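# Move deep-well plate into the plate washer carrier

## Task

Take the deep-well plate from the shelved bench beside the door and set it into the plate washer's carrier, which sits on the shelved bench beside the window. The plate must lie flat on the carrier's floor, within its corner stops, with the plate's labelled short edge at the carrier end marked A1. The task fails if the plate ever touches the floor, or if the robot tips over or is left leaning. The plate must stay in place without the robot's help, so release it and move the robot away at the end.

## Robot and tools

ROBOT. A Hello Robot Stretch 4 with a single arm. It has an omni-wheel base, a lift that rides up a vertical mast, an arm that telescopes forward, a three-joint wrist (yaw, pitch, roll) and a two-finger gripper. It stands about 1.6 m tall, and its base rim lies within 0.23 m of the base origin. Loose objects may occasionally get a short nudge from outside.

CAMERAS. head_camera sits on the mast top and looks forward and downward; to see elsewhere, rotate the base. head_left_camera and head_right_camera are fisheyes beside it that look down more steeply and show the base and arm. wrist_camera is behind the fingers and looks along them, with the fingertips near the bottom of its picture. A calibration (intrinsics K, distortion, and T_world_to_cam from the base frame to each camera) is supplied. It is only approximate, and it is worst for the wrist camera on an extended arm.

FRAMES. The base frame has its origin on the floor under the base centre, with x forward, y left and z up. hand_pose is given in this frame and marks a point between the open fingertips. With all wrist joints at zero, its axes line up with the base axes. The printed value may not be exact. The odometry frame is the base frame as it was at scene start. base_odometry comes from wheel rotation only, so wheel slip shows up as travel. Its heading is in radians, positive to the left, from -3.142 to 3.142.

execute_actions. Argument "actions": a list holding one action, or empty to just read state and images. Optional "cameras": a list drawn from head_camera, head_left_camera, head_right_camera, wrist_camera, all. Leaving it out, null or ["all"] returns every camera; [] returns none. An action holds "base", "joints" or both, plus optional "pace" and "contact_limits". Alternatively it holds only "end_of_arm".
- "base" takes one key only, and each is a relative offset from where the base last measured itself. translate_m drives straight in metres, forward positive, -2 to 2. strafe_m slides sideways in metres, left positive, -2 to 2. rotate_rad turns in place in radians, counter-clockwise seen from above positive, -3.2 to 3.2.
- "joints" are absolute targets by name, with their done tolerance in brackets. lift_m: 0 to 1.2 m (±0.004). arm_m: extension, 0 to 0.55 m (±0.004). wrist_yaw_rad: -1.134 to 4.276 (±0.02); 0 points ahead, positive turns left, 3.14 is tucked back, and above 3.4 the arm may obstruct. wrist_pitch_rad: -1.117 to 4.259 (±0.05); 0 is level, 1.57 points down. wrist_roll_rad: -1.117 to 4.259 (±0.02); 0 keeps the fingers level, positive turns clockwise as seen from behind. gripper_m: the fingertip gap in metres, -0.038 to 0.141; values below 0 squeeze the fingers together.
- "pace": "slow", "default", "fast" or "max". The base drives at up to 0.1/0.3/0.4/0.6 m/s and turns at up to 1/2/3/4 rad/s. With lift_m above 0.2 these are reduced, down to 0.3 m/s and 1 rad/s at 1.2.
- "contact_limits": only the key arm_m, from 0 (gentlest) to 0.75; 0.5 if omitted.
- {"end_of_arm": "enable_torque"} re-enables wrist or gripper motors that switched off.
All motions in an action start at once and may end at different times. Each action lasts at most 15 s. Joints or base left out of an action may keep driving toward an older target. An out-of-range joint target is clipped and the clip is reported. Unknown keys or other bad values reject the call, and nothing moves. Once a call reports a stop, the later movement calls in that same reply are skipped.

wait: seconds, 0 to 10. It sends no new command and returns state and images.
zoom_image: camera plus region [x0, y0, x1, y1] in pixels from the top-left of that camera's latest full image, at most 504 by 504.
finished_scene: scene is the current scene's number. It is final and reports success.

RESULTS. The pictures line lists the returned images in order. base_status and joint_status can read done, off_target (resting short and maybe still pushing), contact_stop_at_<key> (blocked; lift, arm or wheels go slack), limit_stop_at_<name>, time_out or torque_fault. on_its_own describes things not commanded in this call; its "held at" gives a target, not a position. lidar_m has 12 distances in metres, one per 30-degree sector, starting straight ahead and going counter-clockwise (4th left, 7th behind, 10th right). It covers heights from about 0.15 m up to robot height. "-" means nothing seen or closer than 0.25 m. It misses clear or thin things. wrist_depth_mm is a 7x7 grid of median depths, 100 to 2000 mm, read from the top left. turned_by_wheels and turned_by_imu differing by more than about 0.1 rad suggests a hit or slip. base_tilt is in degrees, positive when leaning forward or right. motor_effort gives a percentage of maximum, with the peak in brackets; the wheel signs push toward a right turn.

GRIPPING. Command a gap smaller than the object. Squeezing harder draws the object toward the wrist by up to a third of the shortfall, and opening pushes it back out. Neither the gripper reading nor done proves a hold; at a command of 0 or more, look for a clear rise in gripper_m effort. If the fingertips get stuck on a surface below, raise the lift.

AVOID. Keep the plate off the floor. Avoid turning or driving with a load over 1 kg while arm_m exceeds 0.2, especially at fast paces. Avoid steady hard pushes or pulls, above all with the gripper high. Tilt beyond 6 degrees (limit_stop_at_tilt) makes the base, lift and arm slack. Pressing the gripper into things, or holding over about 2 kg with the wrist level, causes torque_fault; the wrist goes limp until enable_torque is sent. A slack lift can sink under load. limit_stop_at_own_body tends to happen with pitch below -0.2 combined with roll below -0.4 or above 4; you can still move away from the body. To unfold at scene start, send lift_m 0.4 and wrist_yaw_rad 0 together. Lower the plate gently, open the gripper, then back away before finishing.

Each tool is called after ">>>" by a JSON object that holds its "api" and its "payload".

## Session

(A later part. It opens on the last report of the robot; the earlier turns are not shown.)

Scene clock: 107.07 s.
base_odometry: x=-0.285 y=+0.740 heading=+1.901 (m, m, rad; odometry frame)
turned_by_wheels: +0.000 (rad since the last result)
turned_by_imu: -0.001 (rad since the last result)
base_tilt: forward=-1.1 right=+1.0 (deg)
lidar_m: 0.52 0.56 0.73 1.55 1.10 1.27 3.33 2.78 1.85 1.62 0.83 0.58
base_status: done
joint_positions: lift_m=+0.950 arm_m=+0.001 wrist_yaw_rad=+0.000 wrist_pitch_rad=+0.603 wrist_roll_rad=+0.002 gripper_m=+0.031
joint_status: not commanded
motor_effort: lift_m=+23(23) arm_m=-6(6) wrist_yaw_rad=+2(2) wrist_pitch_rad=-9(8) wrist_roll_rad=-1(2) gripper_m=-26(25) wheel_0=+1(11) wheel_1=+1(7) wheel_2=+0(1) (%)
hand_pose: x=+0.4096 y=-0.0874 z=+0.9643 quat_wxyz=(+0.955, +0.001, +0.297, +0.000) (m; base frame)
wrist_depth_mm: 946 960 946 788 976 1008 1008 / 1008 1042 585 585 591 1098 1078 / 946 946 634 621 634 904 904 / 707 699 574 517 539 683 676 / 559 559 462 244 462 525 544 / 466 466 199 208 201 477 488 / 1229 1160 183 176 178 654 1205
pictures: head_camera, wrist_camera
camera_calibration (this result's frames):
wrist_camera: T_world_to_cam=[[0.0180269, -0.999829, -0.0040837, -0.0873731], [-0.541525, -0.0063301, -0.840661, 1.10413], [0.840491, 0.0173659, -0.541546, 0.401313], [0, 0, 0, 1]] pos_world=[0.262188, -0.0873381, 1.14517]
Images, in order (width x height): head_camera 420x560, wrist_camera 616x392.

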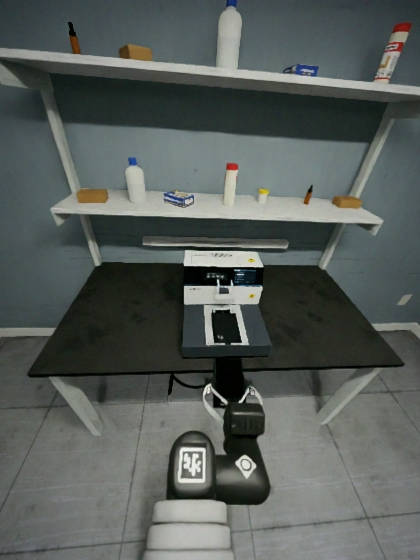

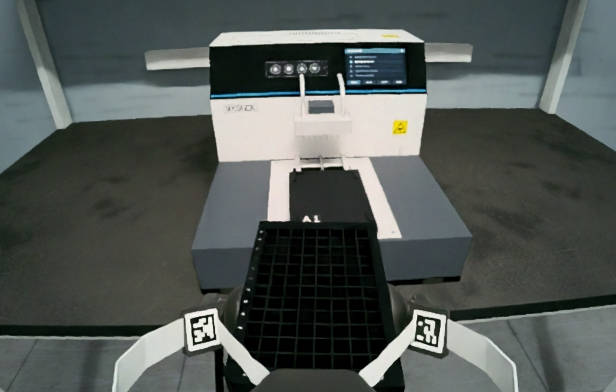

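>>> {"api": "execute_actions", "payload": {"actions": [{"base":{"rotate_rad":0.06}}], "cameras": []}}

>>> {"api": "execute_actions", "payload": {"actions": [{"base":{"strafe_m":-0.055},"joints":{"lift_m":0.91,"arm_m":0.12}}], "cameras": ["wrist_camera"]}}

Scene clock: 112.37 s.
base_odometry: x=-0.285 y=+0.740 heading=+1.961 (m, m, rad; odometry frame)
turned_by_wheels: +0.060 (rad since the last result)
turned_by_imu: +0.059 (rad since the last result)
base_tilt: forward=-1.0 right=+1.1 (deg)
lidar_m: 0.52 0.56 0.77 1.53 1.08 1.32 3.36 3.06 1.81 1.60 0.76 0.55
base_status: done
joint_positions: lift_m=+0.950 arm_m=+0.001 wrist_yaw_rad=+0.000 wrist_pitch_rad=+0.603 wrist_roll_rad=+0.002 gripper_m=+0.031
joint_status: not commanded
motor_effort: lift_m=+22(23) arm_m=-6(6) wrist_yaw_rad=+2(1) wrist_pitch_rad=-11(8) wrist_roll_rad=-1(1) gripper_m=-27(22) wheel_0=+0(2) wheel_1=+0(4) wheel_2=-3(5) (%)
hand_pose: x=+0.4096 y=-0.0874 z=+0.9643 quat_wxyz=(+0.955, +0.001, +0.297, +0.000) (m; base frame)
wrist_depth_mm: 976 991 960 798 788 976 976 / 1042 1060 1042 580 574 1042 1042 / 1118 931 866 621 627 904 891 / 699 699 668 539 517 647 676 / 564 559 521 245 449 469 544 / 480 469 198 207 200 462 469 / 1229 1160 182 176 178 654 1205
pictures: none
No camera images: the call's "cameras" was empty. Leave "cameras" out to get every camera's image.

Scene clock: 113.73 s.
base_odometry: x=-0.234 y=+0.761 heading=+1.960 (m, m, rad; odometry frame)
turned_by_wheels: +0.000 (rad since the last result)
turned_by_imu: -0.001 (rad since the last result)
base_tilt: forward=-1.1 right=+1.0 (deg)
lidar_m: 0.53 0.56 0.77 1.61 1.16 1.44 3.37 3.00 1.77 1.55 0.76 0.55
base_status: done
joint_positions: lift_m=+0.910 arm_m=+0.119 wrist_yaw_rad=+0.000 wrist_pitch_rad=+0.603 wrist_roll_rad=+0.002 gripper_m=+0.031
joint_status: all done
motor_effort: lift_m=+15(22) arm_m=+6(6) wrist_yaw_rad=+1(2) wrist_pitch_rad=-9(9) wrist_roll_rad=+0(1) gripper_m=-27(25) wheel_0=+0(8) wheel_1=+0(9) wheel_2=-1(1) (%)
hand_pose: x=+0.5276 y=-0.0874 z=+0.9250 quat_wxyz=(+0.955, +0.001, +0.297, +0.000) (m; base frame)
wrist_depth_mm: 878 878 462 459 455 854 878 / 931 946 462 459 459 931 931 / 842 820 500 480 496 798 809 / 634 621 469 442 469 609 609 / 496 480 382 244 364 404 488 / 415 392 202 207 201 336 404 / 362 345 179 176 178 255 355
pictures: wrist_camera
camera_calibration (this result's frames):
wrist_camera: T_world_to_cam=[[0.0181025, -0.999828, -0.00408134, -0.0896849], [-0.541414, -0.00637075, -0.840732, 1.13496], [0.840561, 0.0174291, -0.541436, 0.280704], [0, 0, 0, 1]] pos_world=[0.380157, -0.0873313, 1.10581]
Images, in order (width x height): wrist_camera 616x392.

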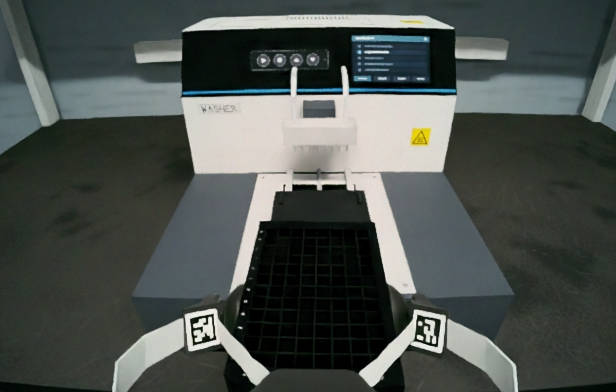

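>>> {"api": "execute_actions", "payload": {"actions": [{"base":{"strafe_m":-0.005},"joints":{"lift_m":0.9,"arm_m":0.281}}], "cameras": []}}

>>> {"api": "execute_actions", "payload": {"actions": [{"joints":{"lift_m":0.88},"pace":"slow"}], "cameras": ["wrist_camera"]}}

Scene clock: 119.83 s.
base_odometry: x=-0.229 y=+0.762 heading=+1.960 (m, m, rad; odometry frame)
turned_by_wheels: +0.000 (rad since the last result)
turned_by_imu: -0.001 (rad since the last result)
base_tilt: forward=-1.1 right=+1.0 (deg)
lidar_m: 0.52 0.55 0.78 1.60 1.14 1.44 3.37 2.80 1.76 1.55 0.77 0.54
base_status: done
joint_positions: lift_m=+0.900 arm_m=+0.280 wrist_yaw_rad=+0.000 wrist_pitch_rad=+0.603 wrist_roll_rad=+0.002 gripper_m=+0.031
joint_status: all done
motor_effort: lift_m=+15(14) arm_m=+6(6) wrist_yaw_rad=+1(2) wrist_pitch_rad=-8(7) wrist_roll_rad=-1(1) gripper_m=-25(23) wheel_0=+0(6) wheel_1=+0(9) wheel_2=+0(0) (%)
hand_pose: x=+0.6886 y=-0.0874 z=+0.9150 quat_wxyz=(+0.955, +0.001, +0.297, +0.000) (m; base frame)
wrist_depth_mm: 741 715 357 345 345 535 732 / 788 320 319 317 317 315 778 / 820 334 324 320 320 320 778 / 609 554 353 290 345 359 591 / 488 466 364 245 347 375 473 / 399 315 202 207 201 300 392 / 351 250 182 176 178 208 264
pictures: none
No camera images: the call's "cameras" was empty. Leave "cameras" out to get every camera's image.

Scene clock: 120.77 s.
base_odometry: x=-0.229 y=+0.762 heading=+1.960 (m, m, rad; odometry frame)
turned_by_wheels: +0.000 (rad since the last result)
turned_by_imu: +0.000 (rad since the last result)
base_tilt: forward=-1.0 right=+1.2 (deg)
lidar_m: 0.52 0.54 0.77 1.59 1.13 1.45 3.33 2.81 1.78 1.56 0.79 0.57
base_status: not commanded
joint_positions: lift_m=+0.880 arm_m=+0.280 wrist_yaw_rad=+0.000 wrist_pitch_rad=+0.603 wrist_roll_rad=+0.002 gripper_m=+0.031
joint_status: all done
motor_effort: lift_m=+15(10) arm_m=+6(6) wrist_yaw_rad=+1(1) wrist_pitch_rad=-8(10) wrist_roll_rad=-1(1) gripper_m=-25(24) wheel_0=+0(0) wheel_1=+0(1) wheel_2=-1(1) (%)
hand_pose: x=+0.6886 y=-0.0874 z=+0.8950 quat_wxyz=(+0.955, +0.001, +0.297, +0.000) (m; base frame)
wrist_depth_mm: 741 309 307 306 306 304 715 / 798 310 310 309 307 307 788 / 768 329 322 306 317 320 732 / 569 517 357 281 353 359 554 / 455 366 336 244 319 329 442 / 377 278 202 208 201 274 368 / 324 230 183 176 178 198 238
pictures: wrist_camera
camera_calibration (this result's frames):
wrist_camera: T_world_to_cam=[[0.0181482, -0.999827, -0.00407986, -0.0927437], [-0.541346, -0.0063953, -0.840776, 1.19693], [0.840604, 0.0174672, -0.541368, 0.129059], [0, 0, 0, 1]] pos_world=[0.54115, -0.0873272, 1.07584]
Images, in order (width x height): wrist_camera 616x392.

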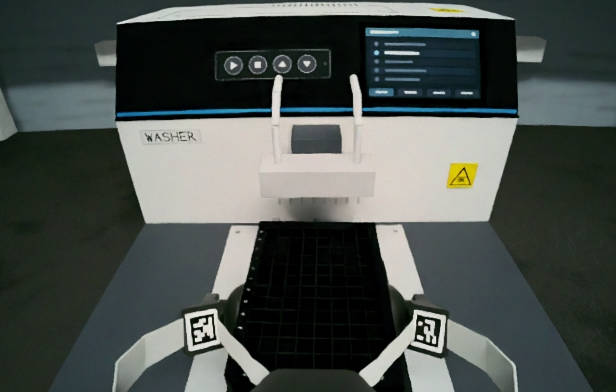

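>>> {"api": "execute_actions", "payload": {"actions": [{"joints":{"arm_m":0.275},"pace":"slow"}], "cameras": []}}

>>> {"api": "execute_actions", "payload": {"actions": [{"joints":{"lift_m":0.867},"pace":"slow"}], "cameras": ["wrist_camera"]}}

>>> {"api": "execute_actions", "payload": {"actions": [{"joints":{"gripper_m":0.13}}], "cameras": []}}

>>> {"api": "execute_actions", "payload": {"actions": [{"joints":{"lift_m":0.9,"arm_m":0.09}}], "cameras": ["wrist_camera"]}}

>>> {"api": "zoom_image", "payload": {"camera": "wrist_camera", "region": [210, 120, 420, 320]}}

Scene clock: 126.97 s.
base_odometry: x=-0.229 y=+0.762 heading=+1.960 (m, m, rad; odometry frame)
turned_by_wheels: +0.000 (rad since the last result)
turned_by_imu: -0.001 (rad since the last result)
base_tilt: forward=-1.0 right=+1.1 (deg)
lidar_m: 0.52 0.55 0.79 1.61 1.14 1.45 3.37 2.80 1.77 1.54 0.76 0.57
base_status: not commanded
joint_positions: lift_m=+0.880 arm_m=+0.276 wrist_yaw_rad=+0.000 wrist_pitch_rad=+0.603 wrist_roll_rad=+0.002 gripper_m=+0.031
joint_status: all done
motor_effort: lift_m=+15(15) arm_m=-6(5) wrist_yaw_rad=+1(1) wrist_pitch_rad=-8(5) wrist_roll_rad=-2(3) gripper_m=-24(25) wheel_0=+0(0) wheel_1=+1(0) wheel_2=-1(1) (%)
hand_pose: x=+0.6846 y=-0.0874 z=+0.8950 quat_wxyz=(+0.955, +0.001, +0.297, +0.000) (m; base frame)
wrist_depth_mm: 741 312 312 309 307 307 723 / 788 315 312 312 310 309 778 / 759 340 325 307 320 325 732 / 574 517 359 357 357 370 549 / 455 364 336 245 319 329 442 / 377 278 202 208 201 274 366 / 325 230 183 176 178 199 238
pictures: none
No camera images: the call's "cameras" was empty. Leave "cameras" out to get every camera's image.

Scene clock: 127.77 s.
base_odometry: x=-0.229 y=+0.762 heading=+1.960 (m, m, rad; odometry frame)
turned_by_wheels: +0.000 (rad since the last result)
turned_by_imu: +0.000 (rad since the last result)
base_tilt: forward=-1.1 right=+1.0 (deg)
lidar_m: 0.53 0.55 0.78 1.59 1.14 1.43 3.35 2.82 1.78 1.56 0.78 0.57
base_status: not commanded
joint_positions: lift_m=+0.868 arm_m=+0.276 wrist_yaw_rad=-0.001 wrist_pitch_rad=+0.596 wrist_roll_rad=+0.002 gripper_m=+0.031
joint_status: all done
motor_effort: lift_m=+11(12) arm_m=-5(6) wrist_yaw_rad=+3(3) wrist_pitch_rad=+10(9) wrist_roll_rad=-2(1) gripper_m=-25(24) wheel_0=+0(0) wheel_1=+0(0) wheel_2=+0(1) (%)
hand_pose: x=+0.6854 y=-0.0876 z=+0.8838 quat_wxyz=(+0.956, +0.001, +0.294, -0.001) (m; base frame)
wrist_depth_mm: 741 309 309 309 306 306 715 / 798 310 310 309 307 306 778 / 759 332 325 290 319 324 732 / 569 508 357 355 355 359 549 / 445 340 325 245 309 322 436 / 368 270 198 202 200 265 315 / 276 223 176 175 174 195 230
pictures: wrist_camera
camera_calibration (this result's frames):
wrist_camera: T_world_to_cam=[[0.017381, -0.999841, -0.00396922, -0.0924941], [-0.536123, -0.00596882, -0.844119, 1.18522], [0.843961, 0.0167996, -0.536141, 0.118673], [0, 0, 0, 1]] pos_world=[0.536878, -0.0873987, 1.06373]
Images, in order (width x height): wrist_camera 616x392.

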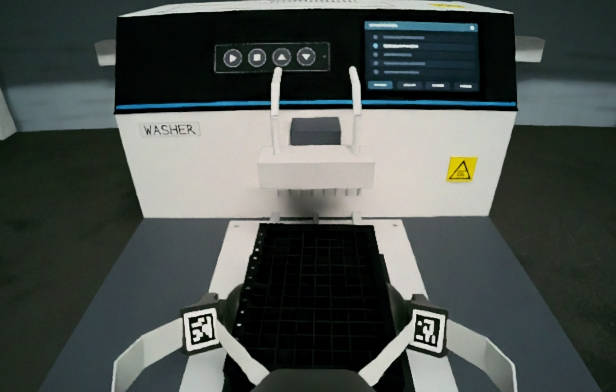

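Scene clock: 129.70 s.
base_odometry: x=-0.229 y=+0.762 heading=+1.960 (m, m, rad; odometry frame)
turned_by_wheels: +0.000 (rad since the last result)
turned_by_imu: +0.000 (rad since the last result)
base_tilt: forward=-1.1 right=+1.2 (deg)
lidar_m: 0.52 0.55 0.78 1.61 1.14 1.42 3.36 2.82 1.77 1.53 0.78 0.55
base_status: not commanded
joint_positions: lift_m=+0.867 arm_m=+0.275 wrist_yaw_rad=+0.000 wrist_pitch_rad=+0.601 wrist_roll_rad=+0.002 gripper_m=+0.130
joint_status: all done
motor_effort: lift_m=+14(14) arm_m=-2(5) wrist_yaw_rad=+3(13) wrist_pitch_rad=-6(11) wrist_roll_rad=+0(0) gripper_m=+0(24) wheel_0=+1(1) wheel_1=+1(1) wheel_2=-4(5) (%)
hand_pose: x=+0.6841 y=-0.0875 z=+0.8824 quat_wxyz=(+0.955, +0.001, +0.296, +0.000) (m; base frame)
wrist_depth_mm: 741 307 306 304 303 303 723 / 788 310 309 307 304 304 788 / 741 340 327 287 319 330 707 / 554 496 359 351 355 364 530 / 436 330 317 239 301 310 424 / 359 255 211 203 208 249 266 / 237 224 219 150 169 218 225
pictures: none
No camera images: the call's "cameras" was empty. Leave "cameras" out to get every camera's image.

Scene clock: 131.33 s.
base_odometry: x=-0.229 y=+0.762 heading=+1.960 (m, m, rad; odometry frame)
turned_by_wheels: +0.000 (rad since the last result)
turned_by_imu: +0.000 (rad since the last result)
base_tilt: forward=-1.1 right=+0.9 (deg)
lidar_m: 0.53 0.56 0.77 1.61 1.13 1.46 3.36 2.81 1.75 1.55 0.75 0.55
base_status: not commanded
joint_positions: lift_m=+0.900 arm_m=+0.091 wrist_yaw_rad=+0.000 wrist_pitch_rad=+0.602 wrist_roll_rad=+0.002 gripper_m=+0.130
joint_status: all done
motor_effort: lift_m=+22(26) arm_m=-6(8) wrist_yaw_rad=+2(3) wrist_pitch_rad=-7(6) wrist_roll_rad=+0(1) gripper_m=-2(0) wheel_0=+1(1) wheel_1=+1(1) wheel_2=-4(4) (%)
hand_pose: x=+0.4997 y=-0.0874 z=+0.9145 quat_wxyz=(+0.955, +0.001, +0.296, +0.000) (m; base frame)
wrist_depth_mm: 904 891 477 477 473 891 904 / 960 976 484 480 480 976 960 / 831 809 525 442 521 778 778 / 609 609 455 359 449 591 591 / 488 466 366 349 353 373 473 / 402 389 355 370 362 370 394 / 357 355 355 150 355 349 347
pictures: wrist_camera
camera_calibration (this result's frames):
wrist_camera: T_world_to_cam=[[0.0182432, -0.999827, -0.00365486, -0.0897182], [-0.540863, -0.0067942, -0.841083, 1.11108], [0.840913, 0.0173208, -0.540894, 0.297786], [0, 0, 0, 1]] pos_world=[0.352165, -0.0873117, 1.09525]
Images, in order (width x height): wrist_camera 616x392.

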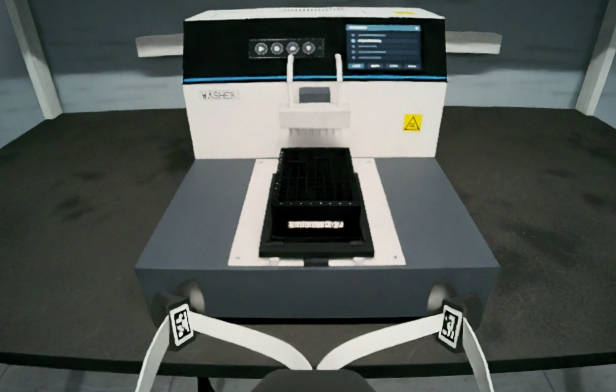

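Region (210, 120, 420, 320) of wrist_camera's 616x392 image, scaled by 2.400; it fills the top 480 rows of this view, and the rest is white.

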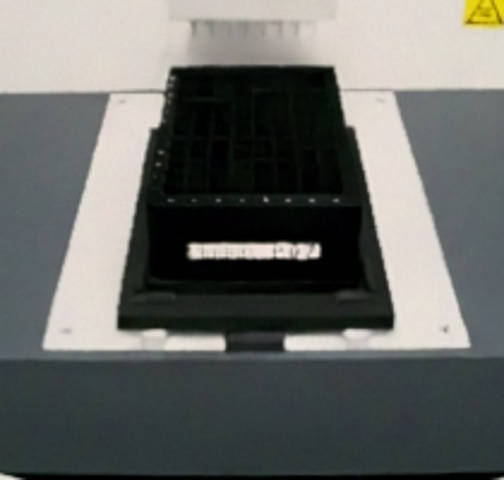

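Matches scene 1's seated geometry.

>>> {"api": "execute_actions", "payload": {"actions": [{"base":{"translate_m":-0.3},"joints":{"arm_m":0},"pace":"fast"}], "cameras": []}}

>>> {"api": "finished_scene", "payload": {"scene": 2}}

Scene clock: 135.70 s.
base_odometry: x=-0.115 y=+0.485 heading=+1.960 (m, m, rad; odometry frame)
turned_by_wheels: +0.000 (rad since the last result)
turned_by_imu: -0.001 (rad since the last result)
base_tilt: forward=-1.2 right=+1.0 (deg)
lidar_m: 0.81 0.86 1.68 1.03 1.04 1.45 2.39 2.49 1.70 1.69 1.20 0.86
base_status: done
joint_positions: lift_m=+0.900 arm_m=+0.001 wrist_yaw_rad=+0.000 wrist_pitch_rad=+0.602 wrist_roll_rad=+0.002 gripper_m=+0.130
joint_status: all done
motor_effort: lift_m=+22(23) arm_m=-6(6) wrist_yaw_rad=+2(1) wrist_pitch_rad=-6(9) wrist_roll_rad=+0(1) gripper_m=-1(2) wheel_0=-1(7) wheel_1=-1(7) wheel_2=-3(10) (%)
hand_pose: x=+0.4097 y=-0.0874 z=+0.9146 quat_wxyz=(+0.955, +0.001, +0.296, +0.000) (m; base frame)
wrist_depth_mm: 1229 1255 1205 809 1160 1229 1255 / 1336 1229 1078 750 976 1160 1281 / 820 809 707 691 699 788 788 / 750 741 741 741 741 741 750 / 1499 1618 1537 1576 1576 1576 1576 / 1229 1308 1160 1281 1308 1255 1229 / 1160 1118 1160 150 1160 1098 1098
pictures: none
No camera images: the call's "cameras" was empty. Leave "cameras" out to get every camera's image.

The scene is finished: the task was done.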